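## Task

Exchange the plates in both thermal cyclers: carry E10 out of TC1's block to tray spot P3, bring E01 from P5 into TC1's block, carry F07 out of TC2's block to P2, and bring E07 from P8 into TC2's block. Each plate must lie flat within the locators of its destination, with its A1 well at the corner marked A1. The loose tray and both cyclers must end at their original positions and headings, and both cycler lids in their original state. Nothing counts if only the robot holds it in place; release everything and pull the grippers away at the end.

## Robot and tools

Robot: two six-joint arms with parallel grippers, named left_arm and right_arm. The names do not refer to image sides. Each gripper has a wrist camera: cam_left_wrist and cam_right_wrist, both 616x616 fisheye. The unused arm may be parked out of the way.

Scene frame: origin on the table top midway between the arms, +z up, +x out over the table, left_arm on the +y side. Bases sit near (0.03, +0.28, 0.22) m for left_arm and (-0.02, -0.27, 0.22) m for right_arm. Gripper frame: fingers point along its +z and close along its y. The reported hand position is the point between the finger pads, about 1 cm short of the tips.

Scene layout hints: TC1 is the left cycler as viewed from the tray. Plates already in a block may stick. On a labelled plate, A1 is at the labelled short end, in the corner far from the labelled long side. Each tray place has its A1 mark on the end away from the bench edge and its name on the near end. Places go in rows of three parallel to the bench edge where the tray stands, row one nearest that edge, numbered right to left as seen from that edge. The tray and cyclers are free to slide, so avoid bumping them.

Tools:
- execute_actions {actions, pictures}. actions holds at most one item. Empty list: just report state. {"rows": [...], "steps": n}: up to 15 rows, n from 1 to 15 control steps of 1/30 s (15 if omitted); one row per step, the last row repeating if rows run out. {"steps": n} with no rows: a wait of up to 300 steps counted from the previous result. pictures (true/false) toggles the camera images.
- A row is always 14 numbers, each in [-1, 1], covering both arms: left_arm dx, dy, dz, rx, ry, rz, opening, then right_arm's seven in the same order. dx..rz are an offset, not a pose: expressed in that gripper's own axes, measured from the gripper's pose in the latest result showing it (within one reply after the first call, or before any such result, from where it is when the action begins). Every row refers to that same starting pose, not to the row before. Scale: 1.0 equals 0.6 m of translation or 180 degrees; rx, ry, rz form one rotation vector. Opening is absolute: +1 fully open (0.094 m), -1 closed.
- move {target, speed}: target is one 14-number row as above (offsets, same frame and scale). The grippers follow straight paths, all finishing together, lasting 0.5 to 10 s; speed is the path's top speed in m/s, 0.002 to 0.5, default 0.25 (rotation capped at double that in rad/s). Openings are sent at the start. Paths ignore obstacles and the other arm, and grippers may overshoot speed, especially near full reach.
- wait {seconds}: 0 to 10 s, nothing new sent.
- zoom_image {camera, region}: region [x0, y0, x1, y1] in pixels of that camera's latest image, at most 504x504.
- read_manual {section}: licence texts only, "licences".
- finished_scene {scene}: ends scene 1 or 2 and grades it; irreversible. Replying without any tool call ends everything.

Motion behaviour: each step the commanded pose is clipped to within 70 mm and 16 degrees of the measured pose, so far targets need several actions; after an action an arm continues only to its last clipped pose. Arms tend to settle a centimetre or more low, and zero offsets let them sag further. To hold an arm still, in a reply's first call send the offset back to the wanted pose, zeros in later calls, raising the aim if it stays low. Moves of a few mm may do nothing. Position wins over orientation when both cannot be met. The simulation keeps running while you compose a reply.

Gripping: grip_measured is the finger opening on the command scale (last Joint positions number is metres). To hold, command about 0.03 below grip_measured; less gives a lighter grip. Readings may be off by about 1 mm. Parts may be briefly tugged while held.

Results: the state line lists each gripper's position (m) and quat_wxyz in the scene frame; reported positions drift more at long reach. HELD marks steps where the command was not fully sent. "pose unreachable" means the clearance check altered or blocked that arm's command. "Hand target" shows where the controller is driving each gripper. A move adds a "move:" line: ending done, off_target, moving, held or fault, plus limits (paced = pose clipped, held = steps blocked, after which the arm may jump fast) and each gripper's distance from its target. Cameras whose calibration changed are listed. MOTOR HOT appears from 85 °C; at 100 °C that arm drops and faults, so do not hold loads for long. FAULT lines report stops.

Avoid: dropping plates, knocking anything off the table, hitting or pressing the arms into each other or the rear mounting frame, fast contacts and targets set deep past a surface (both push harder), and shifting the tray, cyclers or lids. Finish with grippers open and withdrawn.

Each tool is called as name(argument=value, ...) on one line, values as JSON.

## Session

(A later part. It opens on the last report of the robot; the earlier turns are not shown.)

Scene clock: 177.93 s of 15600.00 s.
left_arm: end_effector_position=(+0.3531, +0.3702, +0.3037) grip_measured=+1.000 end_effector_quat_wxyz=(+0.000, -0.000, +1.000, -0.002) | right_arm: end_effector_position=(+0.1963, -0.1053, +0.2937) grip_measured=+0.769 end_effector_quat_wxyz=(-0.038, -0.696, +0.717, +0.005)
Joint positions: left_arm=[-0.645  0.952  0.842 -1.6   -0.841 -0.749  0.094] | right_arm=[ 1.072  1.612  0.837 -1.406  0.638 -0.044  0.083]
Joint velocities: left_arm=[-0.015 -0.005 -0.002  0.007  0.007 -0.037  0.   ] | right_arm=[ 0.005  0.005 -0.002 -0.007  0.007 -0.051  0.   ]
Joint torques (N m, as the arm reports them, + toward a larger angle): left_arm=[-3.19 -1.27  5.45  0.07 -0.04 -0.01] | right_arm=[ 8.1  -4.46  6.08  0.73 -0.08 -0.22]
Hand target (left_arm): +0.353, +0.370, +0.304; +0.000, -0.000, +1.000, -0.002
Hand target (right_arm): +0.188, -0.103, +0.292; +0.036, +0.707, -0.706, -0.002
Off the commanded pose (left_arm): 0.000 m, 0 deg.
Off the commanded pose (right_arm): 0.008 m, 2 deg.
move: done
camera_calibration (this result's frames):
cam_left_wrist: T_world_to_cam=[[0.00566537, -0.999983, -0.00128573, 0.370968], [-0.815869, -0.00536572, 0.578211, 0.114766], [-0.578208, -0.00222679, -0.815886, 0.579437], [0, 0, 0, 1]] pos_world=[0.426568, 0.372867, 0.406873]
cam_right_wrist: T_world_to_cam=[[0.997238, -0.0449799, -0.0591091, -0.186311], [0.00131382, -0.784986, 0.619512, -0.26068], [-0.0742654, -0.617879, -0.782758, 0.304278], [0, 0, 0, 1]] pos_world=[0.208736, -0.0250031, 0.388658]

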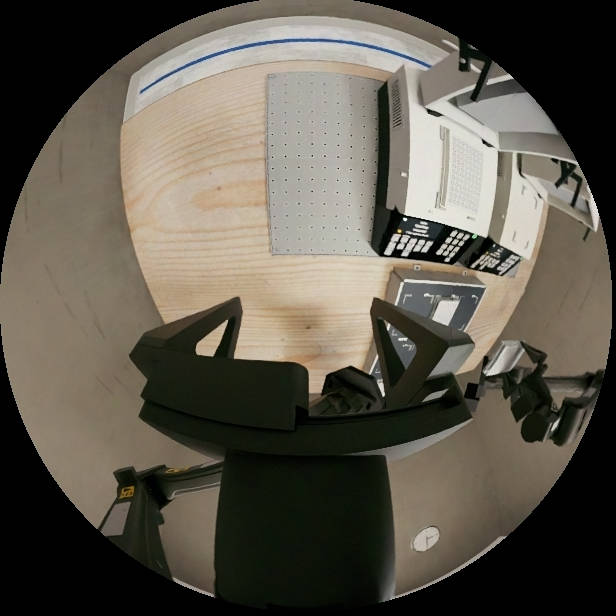

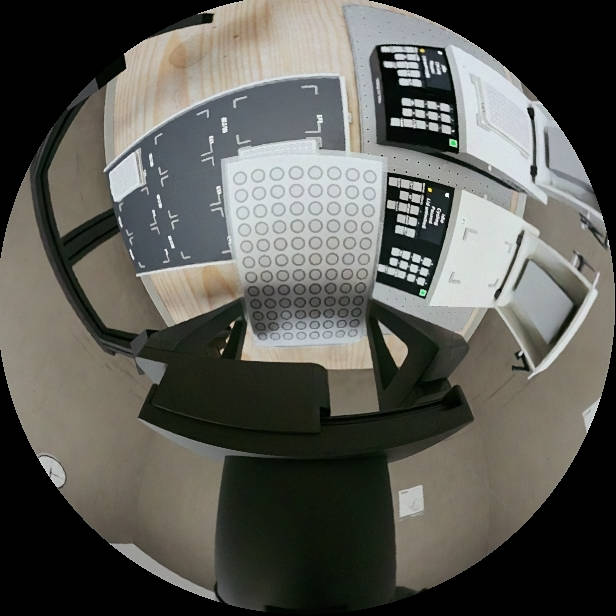

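move(target=[0,0,0,0,0,0,1, -0.148,0.65,0.157,0,0,-0.51,0.72], speed=0.15)

Scene clock: 184.50 s of 15600.00 s.
left_arm: end_effector_position=(+0.3531, +0.3702, +0.3037) grip_measured=+1.000 end_effector_quat_wxyz=(+0.000, -0.000, +1.000, -0.002) | right_arm: end_effector_position=(-0.1810, -0.0230, +0.2070) grip_measured=+0.769 end_effector_quat_wxyz=(+0.045, +0.999, -0.008, -0.019)
Joint positions: left_arm=[-0.645  0.952  0.842 -1.6   -0.841 -0.749  0.094] | right_arm=[ 1.929  2.473  0.95  -0.948  0.039 -0.958  0.083]
Joint velocities: left_arm=[ 0.015 -0.005 -0.012 -0.012 -0.037  0.007  0.   ] | right_arm=[ 0.005  0.005 -0.002  0.002 -0.007 -0.037 -0.001]
Joint torques (N m, as the arm reports them, + toward a larger angle): left_arm=[-3.26 -1.62  5.44  0.13 -0.03 -0.01] | right_arm=[  2.13 -11.39  11.44   0.69  -0.17  -0.23]
Hand target (left_arm): +0.353, +0.370, +0.304; +0.000, -0.000, +1.000, -0.002
Hand target (right_arm): -0.197, -0.003, +0.217; +0.024, +0.999, -0.000, -0.030
Off the commanded pose (left_arm): 0.000 m, 0 deg.
Off the commanded pose (right_arm): 0.024 m, 3 deg.
move: off_target (right_arm)
camera_calibration (this result's frames):
cam_left_wrist: T_world_to_cam=[[0.00566537, -0.999983, -0.00128573, 0.370968], [-0.815869, -0.00536572, 0.578211, 0.114766], [-0.578208, -0.00222679, -0.815886, 0.579437], [0, 0, 0, 1]] pos_world=[0.426568, 0.372867, 0.406873]
cam_right_wrist: T_world_to_cam=[[0.0264149, 0.995585, -0.0900703, 0.0430614], [0.835003, 0.0275637, 0.549554, 0.0421626], [0.549611, -0.0897254, -0.830589, 0.39419], [0, 0, 0, 1]] pos_world=[-0.252995, -0.00866453, 0.308118]

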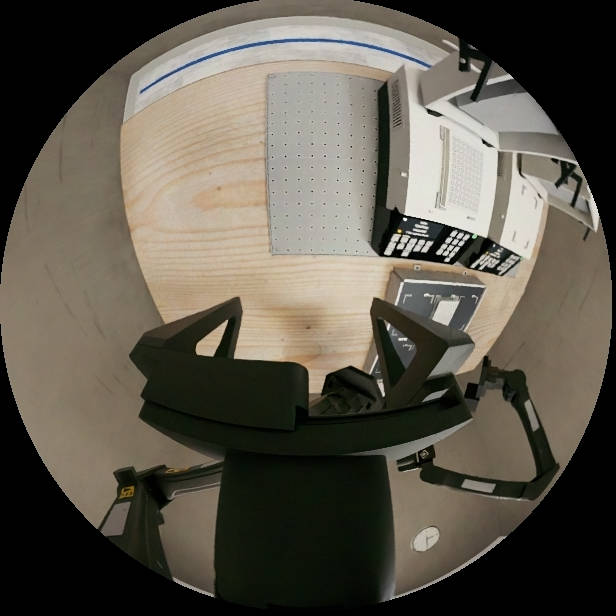

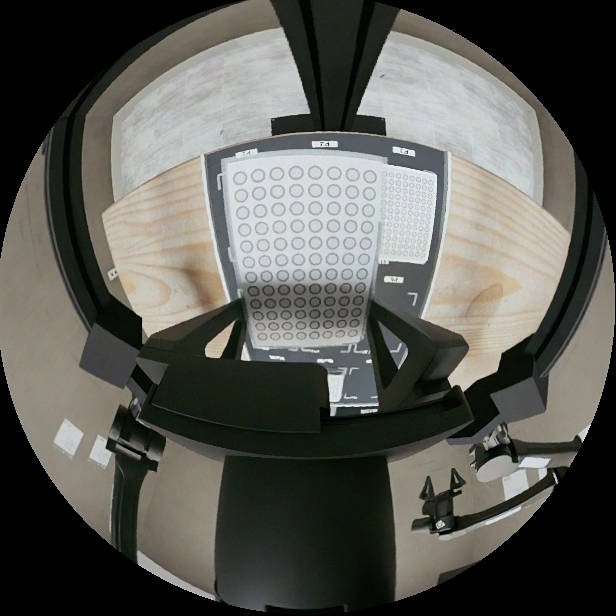

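move(target=[0,0,0,0,0,0,1, -0.02,-0.012,0.145,0.035,0.025,-0.005,0.72], speed=0.07)

Scene clock: 187.77 s of 15600.00 s.
left_arm: end_effector_position=(+0.3531, +0.3702, +0.3037) grip_measured=+1.000 end_effector_quat_wxyz=(+0.000, -0.000, +1.000, -0.002) | right_arm: end_effector_position=(-0.1974, -0.0183, +0.1261) grip_measured=+0.769 end_effector_quat_wxyz=(-0.009, +1.000, +0.001, +0.014)
Joint positions: left_arm=[-0.645  0.952  0.842 -1.6   -0.841 -0.749  0.094] | right_arm=[ 2.009  2.647  0.895 -0.673  0.094 -0.926  0.083]
Joint velocities: left_arm=[-0.005 -0.005 -0.012 -0.012  0.022  0.066  0.   ] | right_arm=[-0.015  0.005 -0.002  0.002 -0.007  0.037  0.   ]
Joint torques (N m, as the arm reports them, + toward a larger angle): left_arm=[-2.84 -1.67  5.58  0.13 -0.04  0.02] | right_arm=[  1.57 -12.82   5.34   0.92   0.08  -0.04]
Hand target (left_arm): +0.353, +0.370, +0.304; +0.000, -0.000, +1.000, -0.002
Hand target (right_arm): -0.196, -0.023, +0.119; -0.009, +1.000, +0.001, +0.022
Off the commanded pose (left_arm): 0.000 m, 0 deg.
Off the commanded pose (right_arm): 0.008 m, 1 deg.
move: done
camera_calibration (this result's frames):
cam_left_wrist: T_world_to_cam=[[0.00566537, -0.999983, -0.00128573, 0.370968], [-0.815869, -0.00536572, 0.578211, 0.114766], [-0.578208, -0.00222679, -0.815886, 0.579437], [0, 0, 0, 1]] pos_world=[0.426568, 0.372867, 0.406873]
cam_right_wrist: T_world_to_cam=[[0.010286, 0.999768, 0.0189153, 0.0146914], [0.797091, -0.0196196, 0.603541, 0.0850688], [0.603772, 0.00886917, -0.797108, 0.344711], [0, 0, 0, 1]] pos_world=[-0.276085, -0.0160762, 0.223151]

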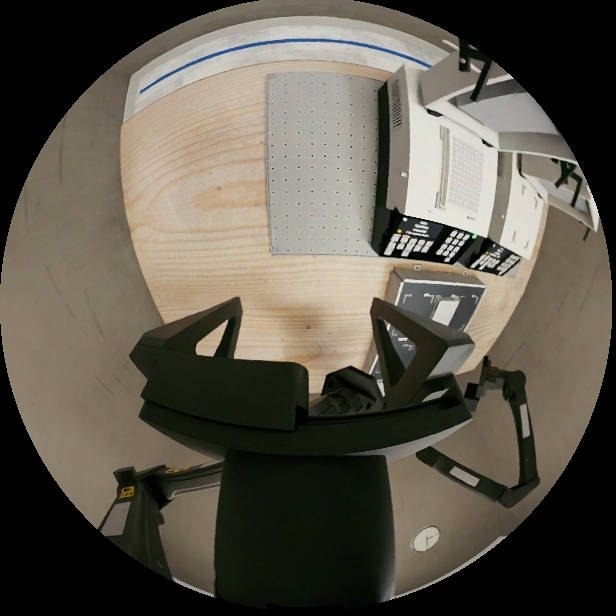

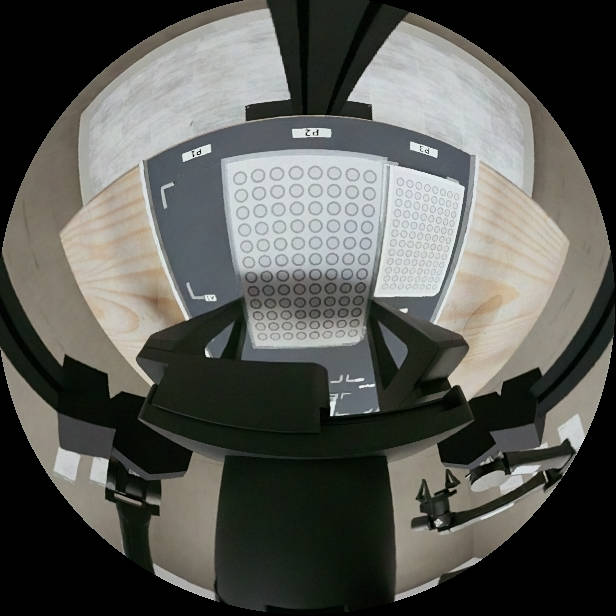

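move(target=[0,0,0,0,0,0,1, 0.01,-0.01,0.07,0,0,0,0.72], speed=0.04)

Scene clock: 191.23 s of 15600.00 s.
left_arm: end_effector_position=(+0.3531, +0.3702, +0.3037) grip_measured=+1.000 end_effector_quat_wxyz=(+0.000, -0.000, +1.000, -0.002) | right_arm: end_effector_position=(-0.1947, -0.0080, +0.0925) grip_measured=+0.769 end_effector_quat_wxyz=(-0.017, +1.000, +0.001, +0.014)
Joint positions: left_arm=[-0.645  0.952  0.842 -1.6   -0.841 -0.749  0.094] | right_arm=[ 1.972  2.732  0.895 -0.572  0.13  -0.952  0.083]
Joint velocities: left_arm=[-0.015  0.005  0.002 -0.042  0.051  0.022  0.   ] | right_arm=[-0.005 -0.005 -0.002 -0.022 -0.081  0.037  0.001]
Joint torques (N m, as the arm reports them, + toward a larger angle): left_arm=[-3.31 -1.62  5.61  0.1  -0.06  0.02] | right_arm=[ -0.22 -13.79   4.76   0.93   0.11  -0.21]
Hand target (left_arm): +0.353, +0.370, +0.304; +0.000, -0.000, +1.000, -0.002
Hand target (right_arm): -0.190, -0.012, +0.084; -0.009, +1.000, +0.001, +0.014
Off the commanded pose (left_arm): 0.000 m, 0 deg.
Off the commanded pose (right_arm): 0.010 m, 1 deg.
move: done
camera_calibration (this result's frames):
cam_left_wrist: T_world_to_cam=[[0.00566537, -0.999983, -0.00128573, 0.370968], [-0.815869, -0.00536572, 0.578211, 0.114766], [-0.578208, -0.00222679, -0.815886, 0.579437], [0, 0, 0, 1]] pos_world=[0.426568, 0.372867, 0.406873]
cam_right_wrist: T_world_to_cam=[[0.0105748, 0.999339, 0.0347749, 0.00363558], [0.797526, -0.0294073, 0.602567, 0.103454], [0.603192, 0.0213619, -0.79731, 0.316258], [0, 0, 0, 1]] pos_world=[-0.27331, -0.00734674, 0.189691]

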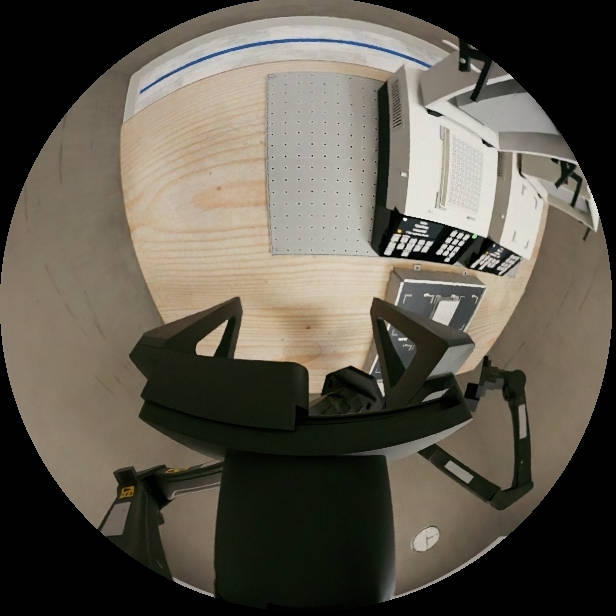

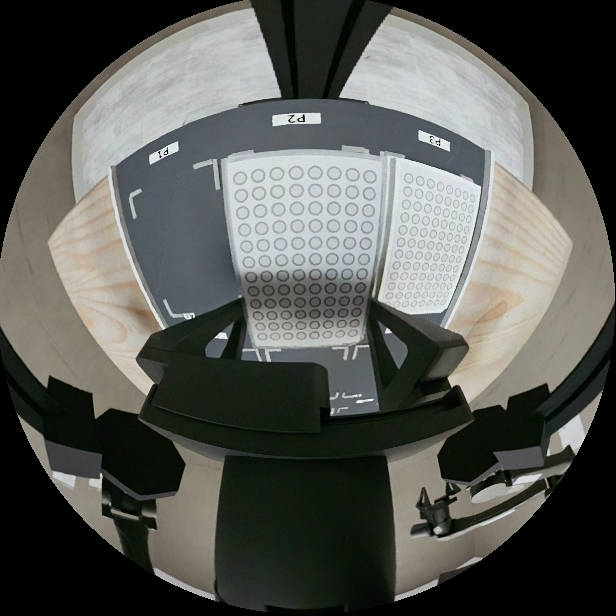

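move(target=[0,0,0,0,0,0,1, 0.0,0.02,0.03,0,0,0,0.72], speed=0.03)

Scene clock: 193.23 s of 15600.00 s.
left_arm: end_effector_position=(+0.3531, +0.3702, +0.3037) grip_measured=+1.000 end_effector_quat_wxyz=(+0.000, -0.000, +1.000, -0.002) | right_arm: end_effector_position=(-0.1956, -0.0125, +0.0819) grip_measured=+0.769 end_effector_quat_wxyz=(-0.020, +1.000, -0.000, +0.007)
Joint positions: left_arm=[-0.645  0.952  0.842 -1.6   -0.841 -0.749  0.094] | right_arm=[ 1.976  2.749  0.875 -0.523  0.119 -0.947  0.083]
Joint velocities: left_arm=[-0.005 -0.005 -0.007 -0.007 -0.022  0.007  0.   ] | right_arm=[-0.015  0.005 -0.002  0.022  0.022 -0.007 -0.   ]
Joint torques (N m, as the arm reports them, + toward a larger angle): left_arm=[-3.03 -1.06  5.56  0.23 -0.05  0.01] | right_arm=[  2.   -12.73   4.28   1.11  -0.1   -0.06]
Hand target (left_arm): +0.353, +0.370, +0.304; +0.000, -0.000, +1.000, -0.002
Hand target (right_arm): -0.194, -0.019, +0.074; -0.017, +1.000, +0.001, +0.014
Off the commanded pose (left_arm): 0.000 m, 0 deg.
Off the commanded pose (right_arm): 0.011 m, 1 deg.
move: off_target (right_arm)
camera_calibration (this result's frames):
cam_left_wrist: T_world_to_cam=[[0.00566537, -0.999983, -0.00128573, 0.370968], [-0.815869, -0.00536572, 0.578211, 0.114766], [-0.578208, -0.00222679, -0.815886, 0.579437], [0, 0, 0, 1]] pos_world=[0.426568, 0.372867, 0.406873]
cam_right_wrist: T_world_to_cam=[[0.0133862, 0.999113, 0.0399283, 0.00858436], [0.805889, -0.0344186, 0.591066, 0.112949], [0.591916, 0.0242657, -0.805635, 0.306965], [0, 0, 0, 1]] pos_world=[-0.272837, -0.0121379, 0.180199]

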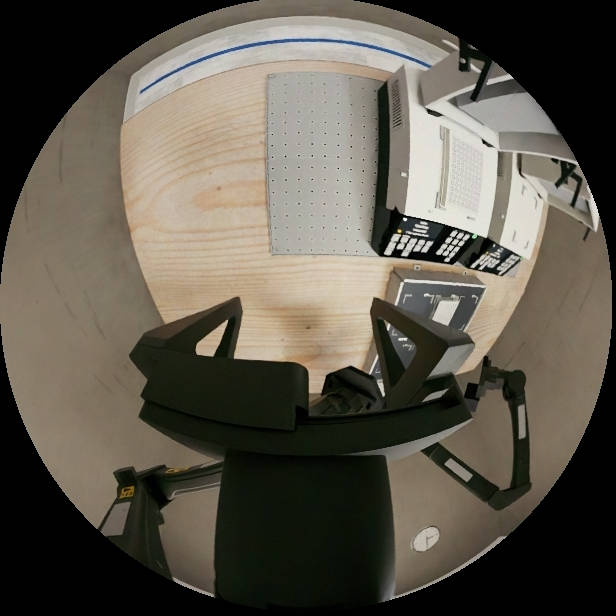

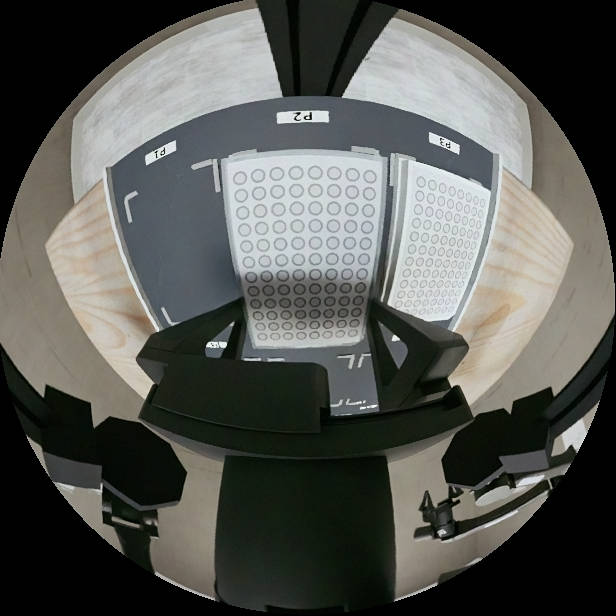

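Good. Descend with +x a little.

move(target=[0,0,0,0,0,0,1, 0.012,0.01,0.035,0,0,0,0.72], speed=0.03)

Scene clock: 195.00 s of 15600.00 s.
left_arm: end_effector_position=(+0.3531, +0.3702, +0.3037) grip_measured=+1.000 end_effector_quat_wxyz=(+0.000, -0.000, +1.000, -0.002) | right_arm: end_effector_position=(-0.1937, -0.0126, +0.0696) grip_measured=+0.769 end_effector_quat_wxyz=(-0.028, +1.000, -0.001, +0.005)
Joint positions: left_arm=[-0.645  0.952  0.842 -1.6   -0.841 -0.749  0.094] | right_arm=[ 1.971  2.773  0.859 -0.466  0.13  -0.952  0.083]
Joint velocities: left_arm=[-0.005  0.005 -0.002 -0.002 -0.051  0.022  0.   ] | right_arm=[ 0.005  0.005 -0.012 -0.007  0.022 -0.081 -0.   ]
Joint torques (N m, as the arm reports them, + toward a larger angle): left_arm=[-3.08 -1.37  5.58  0.08 -0.01 -0.01] | right_arm=[ -0.35 -12.81   4.08   1.04   0.12  -0.23]
Hand target (left_arm): +0.353, +0.370, +0.304; +0.000, -0.000, +1.000, -0.002
Hand target (right_arm): -0.188, -0.018, +0.061; -0.019, +1.000, -0.000, +0.007
Off the commanded pose (left_arm): 0.000 m, 0 deg.
Off the commanded pose (right_arm): 0.012 m, 1 deg.
move: off_target (right_arm)
camera_calibration (this result's frames):
cam_left_wrist: T_world_to_cam=[[0.00566537, -0.999983, -0.00128573, 0.370968], [-0.815869, -0.00536572, 0.578211, 0.114766], [-0.578208, -0.00222679, -0.815886, 0.579437], [0, 0, 0, 1]] pos_world=[0.426568, 0.372867, 0.406873]
cam_right_wrist: T_world_to_cam=[[0.0139266, 0.998239, 0.0576647, 0.00799671], [0.807631, -0.0452312, 0.58795, 0.119109], [0.589523, 0.0383837, -0.806839, 0.295743], [0, 0, 0, 1]] pos_world=[-0.270654, -0.0139469, 0.168126]

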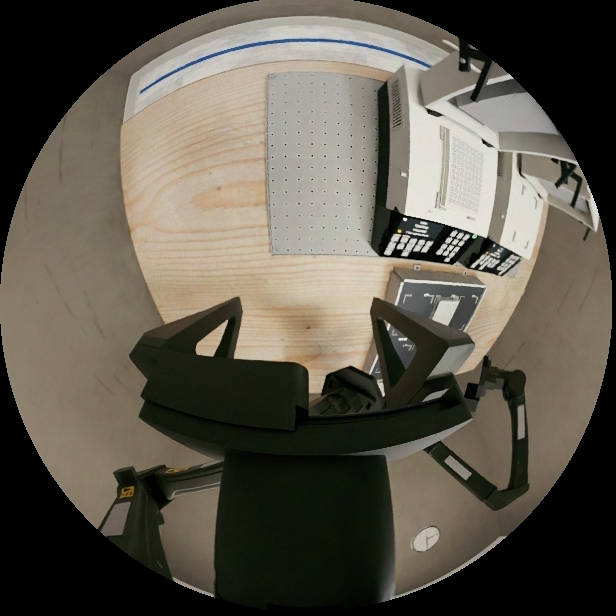

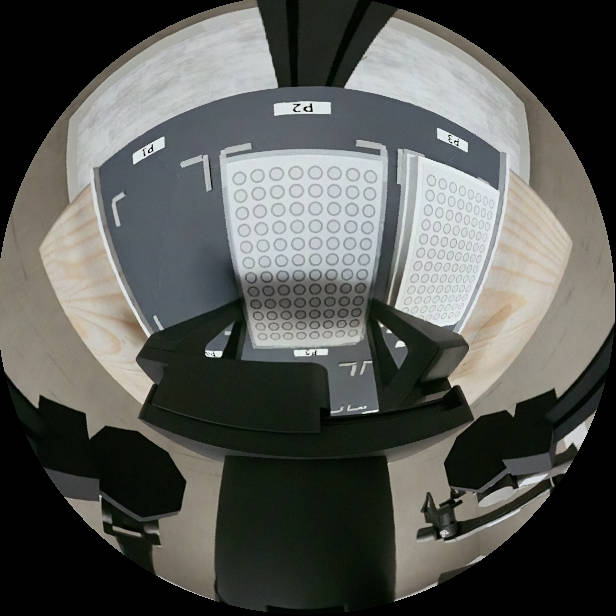

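move(target=[0,0,0,0,0,0,1, 0,0.004,0.01,0,0,0,0.9], speed=0.02)

move(target=[0,0,0,0,0,0,1, 0,0,-0.08,0,0,0,0.9], speed=0.04)

Scene clock: 196.63 s of 15600.00 s.
left_arm: end_effector_position=(+0.3531, +0.3702, +0.3037) grip_measured=+1.000 end_effector_quat_wxyz=(+0.000, -0.000, +1.000, -0.002) | right_arm: end_effector_position=(-0.1946, -0.0112, +0.0697) grip_measured=+0.898 end_effector_quat_wxyz=(-0.031, +1.000, -0.001, +0.003)
Joint positions: left_arm=[-0.645  0.952  0.842 -1.6   -0.841 -0.749  0.094] | right_arm=[ 1.971  2.773  0.859 -0.459  0.131 -0.952  0.089]
Joint velocities: left_arm=[-0.015 -0.005 -0.012  0.007 -0.066  0.066  0.   ] | right_arm=[-0.005 -0.005 -0.007 -0.012 -0.007  0.051 -0.001]
Joint torques (N m, as the arm reports them, + toward a larger angle): left_arm=[-3.28 -1.23  5.43  0.04 -0.03 -0.01] | right_arm=[  1.02 -13.     4.52   1.13  -0.06  -0.1 ]
Hand target (left_arm): +0.353, +0.370, +0.304; +0.000, -0.000, +1.000, -0.002
Hand target (right_arm): -0.194, -0.015, +0.064; -0.029, +1.000, -0.001, +0.005
Off the commanded pose (left_arm): 0.000 m, 0 deg.
Off the commanded pose (right_arm): 0.007 m, 0 deg.
move: done
camera_calibration (this result's frames):
cam_left_wrist: T_world_to_cam=[[0.00566537, -0.999983, -0.00128573, 0.370968], [-0.815869, -0.00536572, 0.578211, 0.114766], [-0.578208, -0.00222679, -0.815886, 0.579437], [0, 0, 0, 1]] pos_world=[0.426568, 0.372867, 0.406873]
cam_right_wrist: T_world_to_cam=[[0.0147263, 0.9979, 0.0630774, 0.00645257], [0.809626, -0.0489197, 0.584903, 0.120384], [0.586761, 0.0424557, -0.808647, 0.295892], [0, 0, 0, 1]] pos_world=[-0.271179, -0.0131122, 0.168452]

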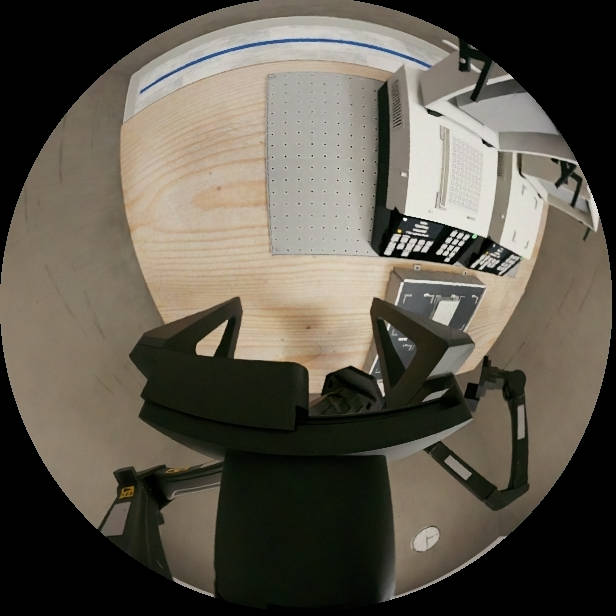

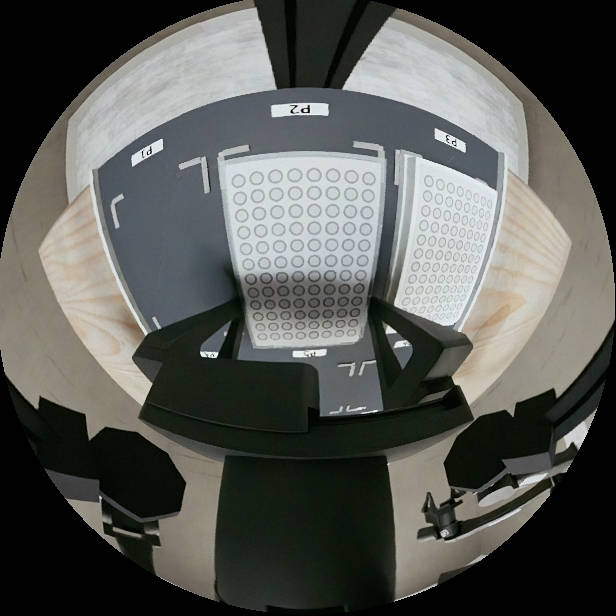

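Scene clock: 198.13 s of 15600.00 s.
left_arm: end_effector_position=(+0.3531, +0.3702, +0.3037) grip_measured=+1.000 end_effector_quat_wxyz=(+0.000, -0.000, +1.000, -0.002) | right_arm: end_effector_position=(-0.1928, -0.0136, +0.1136) grip_measured=+0.898 end_effector_quat_wxyz=(-0.028, +1.000, -0.002, +0.001)
Joint positions: left_arm=[-0.645  0.952  0.842 -1.6   -0.841 -0.749  0.094] | right_arm=[ 1.981  2.657  0.859 -0.579  0.116 -0.944  0.089]
Joint velocities: left_arm=[ 0.005  0.005 -0.002 -0.017 -0.022 -0.066  0.   ] | right_arm=[ 0.005 -0.015  0.007 -0.002  0.007 -0.007  0.001]
Joint torques (N m, as the arm reports them, + toward a larger angle): left_arm=[-3.25 -1.61  5.59  0.04 -0.04  0.02] | right_arm=[  1.98 -13.74   5.85  -0.05  -0.09  -0.04]
Hand target (left_arm): +0.353, +0.370, +0.304; +0.000, -0.000, +1.000, -0.002
Hand target (right_arm): -0.195, -0.014, +0.118; -0.031, +1.000, -0.001, +0.004
Off the commanded pose (left_arm): 0.000 m, 0 deg.
Off the commanded pose (right_arm): 0.005 m, 0 deg.
move: done
camera_calibration (this result's frames):
cam_left_wrist: T_world_to_cam=[[0.00566537, -0.999983, -0.00128573, 0.370968], [-0.815869, -0.00536572, 0.578211, 0.114766], [-0.578208, -0.00222679, -0.815886, 0.579437], [0, 0, 0, 1]] pos_world=[0.426568, 0.372867, 0.406873]
cam_right_wrist: T_world_to_cam=[[0.0162869, 0.998286, 0.0562181, 0.00714139], [0.812596, -0.0459768, 0.581011, 0.0941888], [0.582599, 0.0362197, -0.811952, 0.329951], [0, 0, 0, 1]] pos_world=[-0.268883, -0.0147494, 0.212778]

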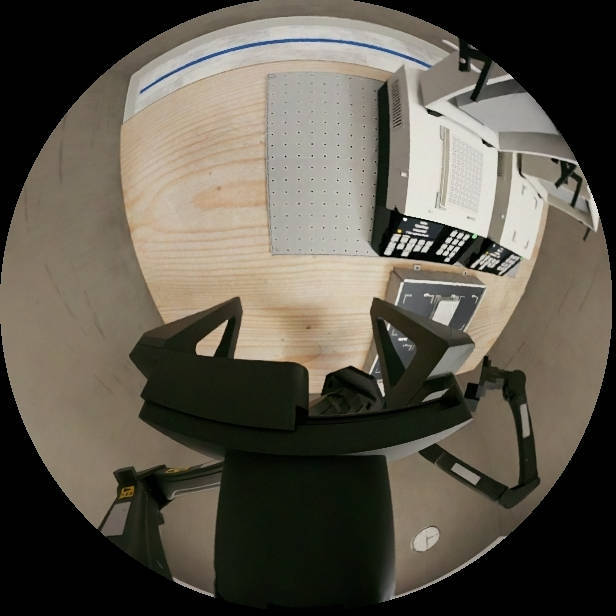

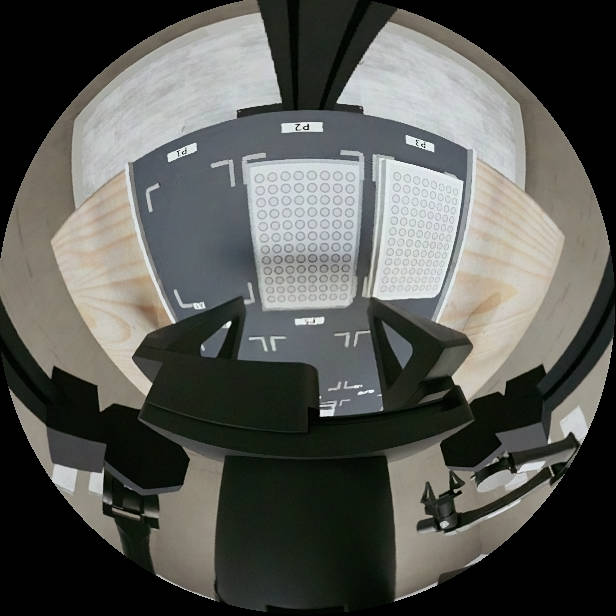

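zoom_image(camera="cam_right_wrist", region=[200,130,420,330])

Region (200, 130, 420, 330) of cam_right_wrist's 616x616 image, scaled by 2.291, with more detail than that image has; it fills the top 458 rows of this view, and the rest is white.

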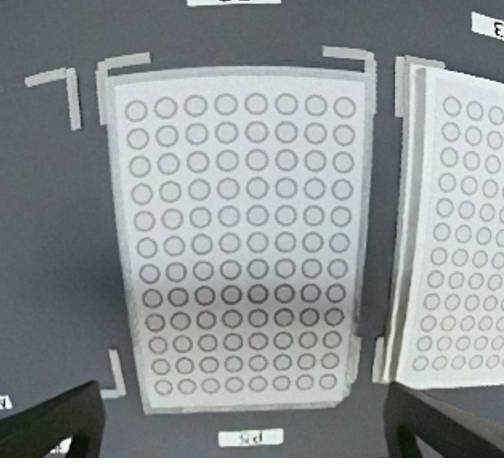

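move(target=[0,0,0,0,0,0,1, 0.1,0,0,0,0,0,-1], speed=0.1)

move(target=[0,0,0,0,0,0,1, 0,0,0.075,0,0,0,-1], speed=0.05)

Scene clock: 203.87 s of 15600.00 s.
left_arm: end_effector_position=(+0.3531, +0.3702, +0.3037) grip_measured=+1.000 end_effector_quat_wxyz=(+0.000, -0.000, +1.000, -0.002) | right_arm: end_effector_position=(-0.1350, -0.0138, +0.1134) grip_measured=-0.978 end_effector_quat_wxyz=(-0.025, +1.000, -0.003, +0.005)
Joint positions: left_arm=[-0.645  0.952  0.842 -1.6   -0.841 -0.749  0.094] | right_arm=[ 1.784  2.585  0.771 -0.546  0.261 -1.08   0.001]
Joint velocities: left_arm=[-0.024 -0.005 -0.012 -0.002  0.037 -0.007  0.   ] | right_arm=[-0.005 -0.015  0.007  0.002 -0.066 -0.11   0.   ]
Joint torques (N m, as the arm reports them, + toward a larger angle): left_arm=[-3.48 -1.66  5.62  0.11 -0.03 -0.01] | right_arm=[  1.59 -12.67   4.45   1.04   0.09  -0.25]
Hand target (left_arm): +0.353, +0.370, +0.304; +0.000, -0.000, +1.000, -0.002
Hand target (right_arm): -0.133, -0.015, +0.114; -0.028, +1.000, -0.002, +0.001
Off the commanded pose (left_arm): 0.000 m, 0 deg.
Off the commanded pose (right_arm): 0.002 m, 1 deg.
After step 90, 1.70 s passed at rest.
move: done
camera_calibration (this result's frames):
cam_left_wrist: T_world_to_cam=[[0.00566537, -0.999983, -0.00128573, 0.370968], [-0.815869, -0.00536572, 0.578211, 0.114766], [-0.578208, -0.00222679, -0.815886, 0.579437], [0, 0, 0, 1]] pos_world=[0.426568, 0.372867, 0.406873]
cam_right_wrist: T_world_to_cam=[[0.0179581, 0.99852, 0.0513437, 0.00716753], [0.80783, -0.0447488, 0.587715, 0.0459765], [0.589142, 0.0309227, -0.807438, 0.296408], [0, 0, 0, 1]] pos_world=[-0.211896, -0.0142653, 0.211942]

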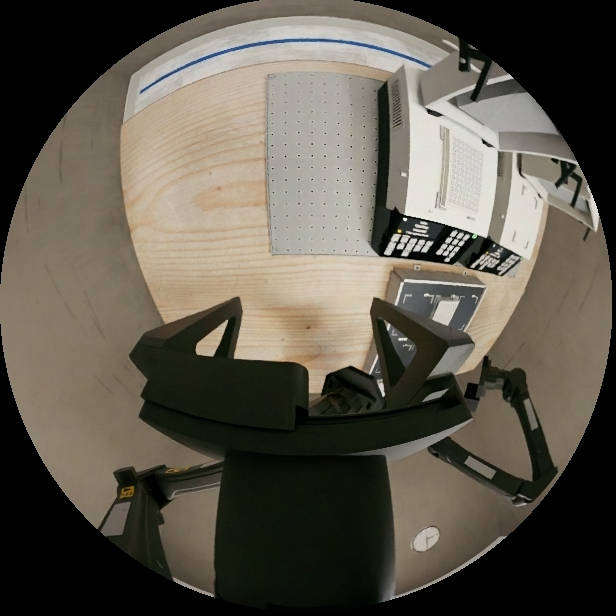

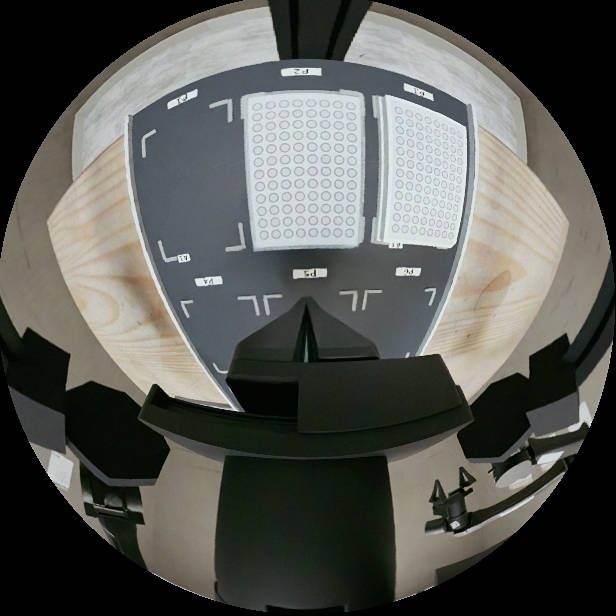

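Scene clock: 205.10 s of 15600.00 s.
left_arm: end_effector_position=(+0.3531, +0.3702, +0.3037) grip_measured=+1.000 end_effector_quat_wxyz=(+0.000, -0.000, +1.000, -0.002) | right_arm: end_effector_position=(-0.1367, -0.0085, +0.0751) grip_measured=-0.978 end_effector_quat_wxyz=(-0.032, +0.999, -0.002, +0.007)
Joint positions: left_arm=[-0.645  0.952  0.842 -1.6   -0.841 -0.749  0.094] | right_arm=[ 1.746  2.692  0.771 -0.419  0.298 -1.112  0.001]
Joint velocities: left_arm=[-0.005  0.005 -0.002 -0.002 -0.037  0.066  0.   ] | right_arm=[ 0.005 -0.005  0.022 -0.002  0.007  0.007 -0.001]
Joint torques (N m, as the arm reports them, + toward a larger angle): left_arm=[-3.09 -1.43  5.56  0.05 -0.01  0.02] | right_arm=[  1.42 -11.64   4.18   1.03   0.11  -0.21]
Hand target (left_arm): +0.353, +0.370, +0.304; +0.000, -0.000, +1.000, -0.002
Hand target (right_arm): -0.135, -0.012, +0.068; -0.025, +1.000, -0.003, +0.005
Off the commanded pose (left_arm): 0.000 m, 0 deg.
Off the commanded pose (right_arm): 0.008 m, 1 deg.
move: done
camera_calibration (this result's frames):
cam_left_wrist: T_world_to_cam=[[0.00566537, -0.999983, -0.00128573, 0.370968], [-0.815869, -0.00536572, 0.578211, 0.114766], [-0.578208, -0.00222679, -0.815886, 0.579437], [0, 0, 0, 1]] pos_world=[0.426568, 0.372867, 0.406873]
cam_right_wrist: T_world_to_cam=[[0.0169804, 0.99773, 0.0651663, 0.00267832], [0.805484, -0.0522642, 0.590308, 0.0695519], [0.592374, 0.0424668, -0.804543, 0.266652], [0, 0, 0, 1]] pos_world=[-0.214026, -0.010361, 0.173301]

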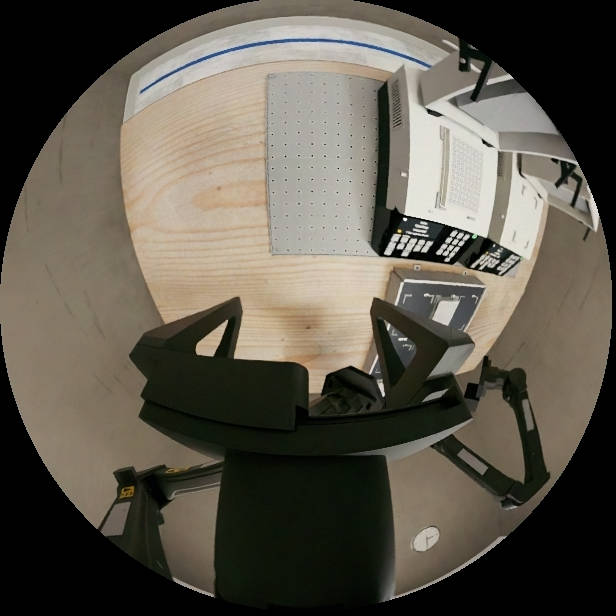

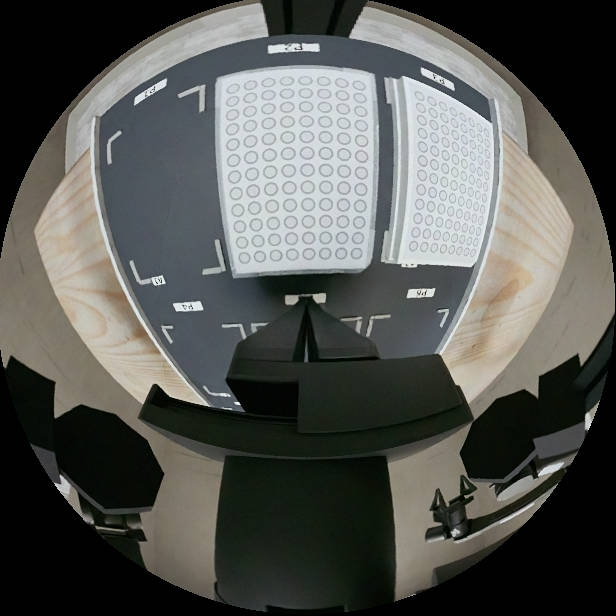

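move(target=[0,0,0,0,0,0,1, -0.035,0,0.005,0,0,0,-1], speed=0.02)

Scene clock: 206.87 s of 15600.00 s.
left_arm: end_effector_position=(+0.3531, +0.3702, +0.3037) grip_measured=+1.000 end_effector_quat_wxyz=(+0.000, -0.000, +1.000, -0.002) | right_arm: end_effector_position=(-0.1496, -0.0182, +0.0719) grip_measured=-0.978 end_effector_quat_wxyz=(-0.028, +1.000, -0.002, +0.005)
Joint positions: left_arm=[-0.645  0.952  0.842 -1.6   -0.841 -0.749  0.094] | right_arm=[ 1.811  2.71   0.771 -0.421  0.244 -1.063  0.001]
Joint velocities: left_arm=[-0.015  0.005 -0.027 -0.012  0.022 -0.022  0.   ] | right_arm=[-0.005 -0.015  0.002 -0.017  0.007  0.081  0.001]
Joint torques (N m, as the arm reports them, + toward a larger angle): left_arm=[-3.36 -1.53  5.51  0.12 -0.03  0.  ] | right_arm=[  2.75 -11.35   6.9   -0.06  -0.09  -0.05]
Hand target (left_arm): +0.353, +0.370, +0.304; +0.000, -0.000, +1.000, -0.002
Hand target (right_arm): -0.158, -0.008, +0.072; -0.032, +0.999, -0.002, +0.007
Off the commanded pose (left_arm): 0.000 m, 0 deg.
Off the commanded pose (right_arm): 0.013 m, 1 deg.
move: off_target (right_arm)
camera_calibration (this result's frames):
cam_left_wrist: T_world_to_cam=[[0.00566537, -0.999983, -0.00128573, 0.370968], [-0.815869, -0.00536572, 0.578211, 0.114766], [-0.578208, -0.00222679, -0.815886, 0.579437], [0, 0, 0, 1]] pos_world=[0.426568, 0.372867, 0.406873]
cam_right_wrist: T_world_to_cam=[[0.0160333, 0.998311, 0.0558374, 0.013326], [0.807916, -0.0458361, 0.587512, 0.0819761], [0.589079, 0.0356922, -0.807287, 0.271756], [0, 0, 0, 1]] pos_world=[-0.226529, -0.0192456, 0.170479]

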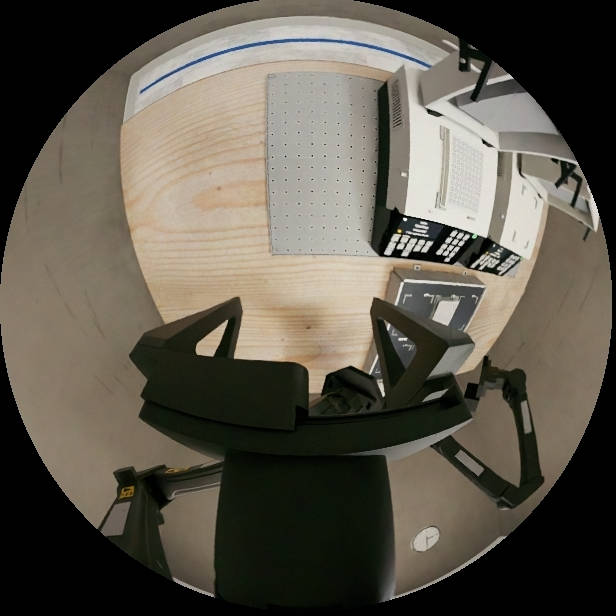

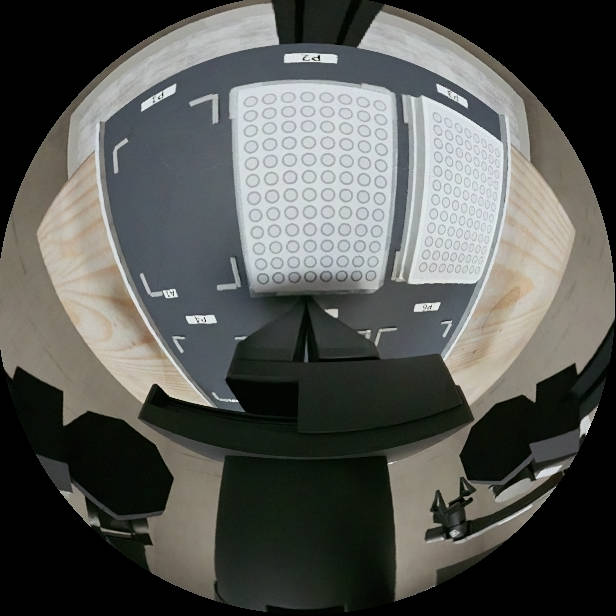

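move(target=[0,0,0,0,0,0,1, -0.022,-0.01,0,0,0,0,-1], speed=0.02)

move(target=[0,0,0,0,0,0,1, 0.06,0,-0.08,0,0,0,-1], speed=0.06)

Scene clock: 208.53 s of 15600.00 s.
left_arm: end_effector_position=(+0.3531, +0.3702, +0.3037) grip_measured=+1.000 end_effector_quat_wxyz=(+0.000, -0.000, +1.000, -0.002) | right_arm: end_effector_position=(-0.1540, -0.0228, +0.0726) grip_measured=-0.978 end_effector_quat_wxyz=(-0.023, +1.000, -0.002, +0.003)
Joint positions: left_arm=[-0.645  0.952  0.842 -1.6   -0.841 -0.749  0.094] | right_arm=[ 1.834  2.71   0.771 -0.431  0.219 -1.045  0.001]
Joint velocities: left_arm=[-0.015  0.005  0.012  0.007 -0.051  0.007  0.   ] | right_arm=[-0.005  0.015  0.002 -0.007 -0.022 -0.022 -0.   ]
Joint torques (N m, as the arm reports them, + toward a larger angle): left_arm=[-3.48 -1.39  5.63  0.03 -0.02  0.01] | right_arm=[  3.11 -11.76   7.21   0.    -0.11  -0.02]
Hand target (left_arm): +0.353, +0.370, +0.304; +0.000, -0.000, +1.000, -0.002
Hand target (right_arm): -0.163, -0.012, +0.072; -0.028, +1.000, -0.002, +0.005
Off the commanded pose (left_arm): 0.000 m, 0 deg.
Off the commanded pose (right_arm): 0.014 m, 1 deg.
move: off_target (right_arm)
camera_calibration (this result's frames):
cam_left_wrist: T_world_to_cam=[[0.00566537, -0.999983, -0.00128573, 0.370968], [-0.815869, -0.00536572, 0.578211, 0.114766], [-0.578208, -0.00222679, -0.815886, 0.579437], [0, 0, 0, 1]] pos_world=[0.426568, 0.372867, 0.406873]
cam_right_wrist: T_world_to_cam=[[0.0158113, 0.998794, 0.0464833, 0.0185871], [0.810103, -0.0400461, 0.584919, 0.0854982], [0.586075, 0.0284079, -0.809759, 0.274581], [0, 0, 0, 1]] pos_world=[-0.230481, -0.0229411, 0.171471]

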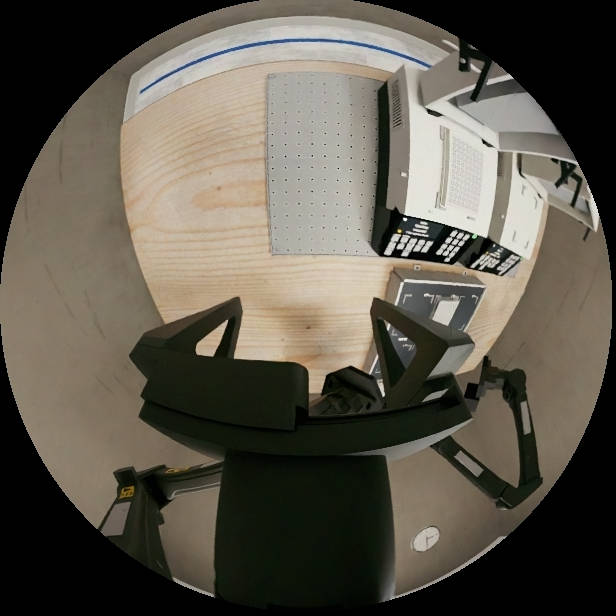

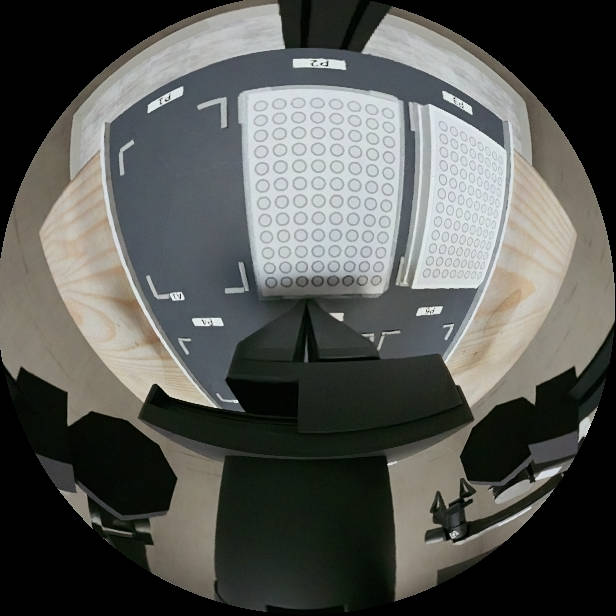

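Scene clock: 209.87 s of 15600.00 s.
left_arm: end_effector_position=(+0.3531, +0.3702, +0.3037) grip_measured=+1.000 end_effector_quat_wxyz=(+0.000, -0.000, +1.000, -0.002) | right_arm: end_effector_position=(-0.1243, -0.0188, +0.1231) grip_measured=-0.978 end_effector_quat_wxyz=(-0.033, +0.999, -0.003, +0.003)
Joint positions: left_arm=[-0.645  0.952  0.842 -1.6   -0.841 -0.749  0.094] | right_arm=[ 1.766  2.531  0.735 -0.543  0.277 -1.098  0.001]
Joint velocities: left_arm=[ 0.005  0.005 -0.007  0.007 -0.022 -0.007  0.   ] | right_arm=[-0.005 -0.005 -0.007 -0.007  0.007 -0.007 -0.001]
Joint torques (N m, as the arm reports them, + toward a larger angle): left_arm=[-3.24 -1.28  5.57  0.16 -0.05  0.02] | right_arm=[  1.74 -11.77   4.7   -0.11   0.1   -0.2 ]
Hand target (left_arm): +0.353, +0.370, +0.304; +0.000, -0.000, +1.000, -0.002
Hand target (right_arm): -0.118, -0.026, +0.121; -0.023, +1.000, -0.001, +0.003
Off the commanded pose (left_arm): 0.000 m, 0 deg.
Off the commanded pose (right_arm): 0.009 m, 1 deg.
move: done
camera_calibration (this result's frames):
cam_left_wrist: T_world_to_cam=[[0.00566537, -0.999983, -0.00128573, 0.370968], [-0.815869, -0.00536572, 0.578211, 0.114766], [-0.578208, -0.00222679, -0.815886, 0.579437], [0, 0, 0, 1]] pos_world=[0.426568, 0.372867, 0.406873]
cam_right_wrist: T_world_to_cam=[[0.0178045, 0.997564, 0.0674483, 0.00939606], [0.810559, -0.0538968, 0.583171, 0.0321325], [0.585386, 0.0442878, -0.809544, 0.298142], [0, 0, 0, 1]] pos_world=[-0.200741, -0.0208454, 0.221987]

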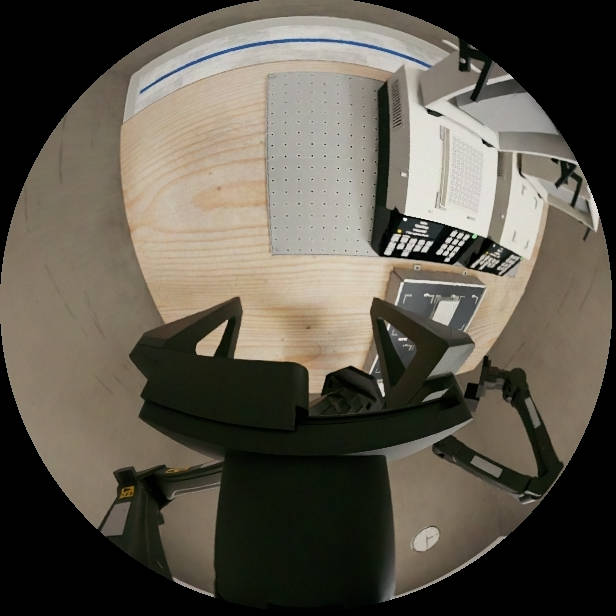

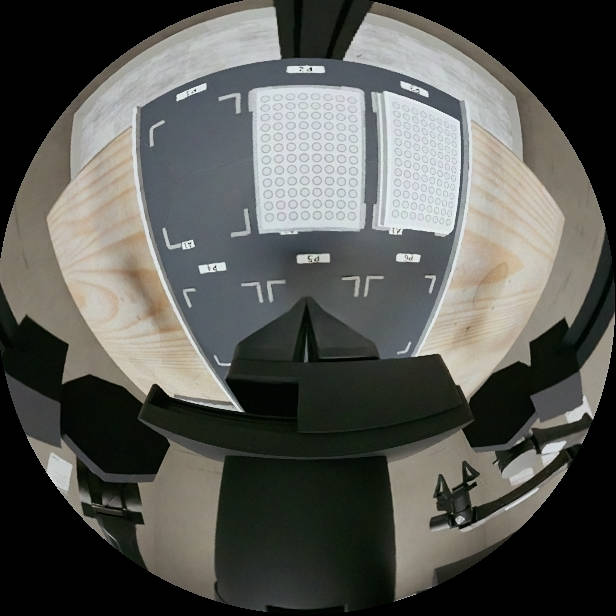

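move(target=[0,0,0,0,0,0,1, 0.12,0,0,-0.02,0,0,1], speed=0.15)

zoom_image(camera="cam_right_wrist", region=[180,40,440,240])

Scene clock: 212.10 s of 15600.00 s.
left_arm: end_effector_position=(+0.3531, +0.3702, +0.3037) grip_measured=+1.000 end_effector_quat_wxyz=(+0.000, -0.000, +1.000, -0.002) | right_arm: end_effector_position=(-0.0551, -0.0118, +0.1257) grip_measured=+1.000 end_effector_quat_wxyz=(-0.012, +1.000, -0.009, +0.001)
Joint positions: left_arm=[-0.645  0.952  0.842 -1.6   -0.841 -0.749  0.094] | right_arm=[ 1.494  2.43   0.704 -0.579  0.445 -1.283  0.094]
Joint velocities: left_arm=[-0.005  0.005 -0.012 -0.007 -0.022 -0.066  0.   ] | right_arm=[-0.005  0.005  0.007 -0.007 -0.051  0.022  0.   ]
Joint torques (N m, as the arm reports them, + toward a larger angle): left_arm=[-2.85 -1.84  5.6   0.01 -0.05  0.  ] | right_arm=[  4.03 -10.75   4.09  -0.25   0.06  -0.2 ]
Hand target (left_arm): +0.353, +0.370, +0.304; +0.000, -0.000, +1.000, -0.002
Hand target (right_arm): -0.052, -0.020, +0.124; -0.002, +1.000, -0.003, +0.002
Off the commanded pose (left_arm): 0.000 m, 0 deg.
Off the commanded pose (right_arm): 0.008 m, 1 deg.
move: done
camera_calibration (this result's frames):
cam_left_wrist: T_world_to_cam=[[0.00566537, -0.999983, -0.00128573, 0.370968], [-0.815869, -0.00536572, 0.578211, 0.114766], [-0.578208, -0.00222679, -0.815886, 0.579437], [0, 0, 0, 1]] pos_world=[0.426568, 0.372867, 0.406873]
cam_right_wrist: T_world_to_cam=[[0.0303245, 0.999238, 0.024592, 0.00712879], [0.812059, -0.0389743, 0.582273, -0.0247112], [0.582787, 0.00231305, -0.812621, 0.259161], [0, 0, 0, 1]] pos_world=[-0.131185, -0.00868591, 0.224813]

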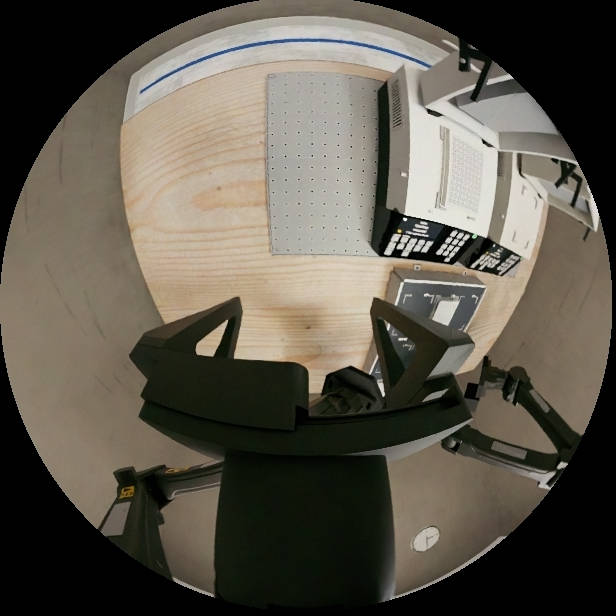

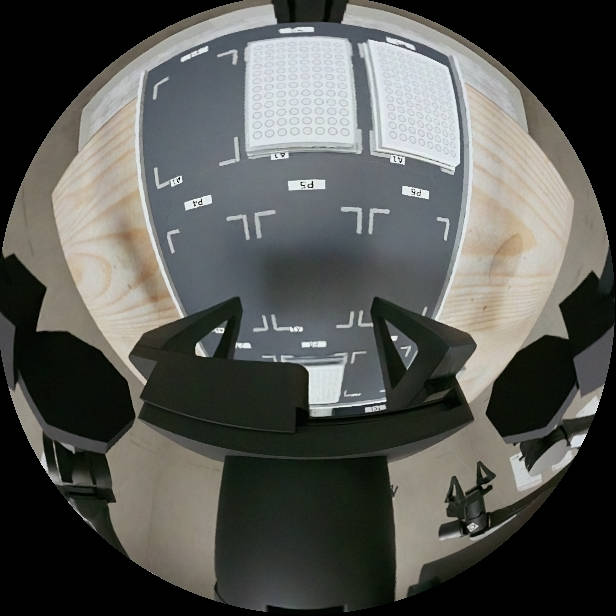

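Region (180, 40, 440, 240) of cam_right_wrist's 616x616 image, scaled by 1.938, with more detail than that image has; it fills the top 388 rows of this view, and the rest is white.

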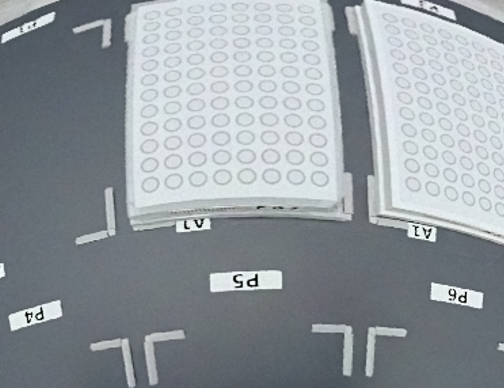

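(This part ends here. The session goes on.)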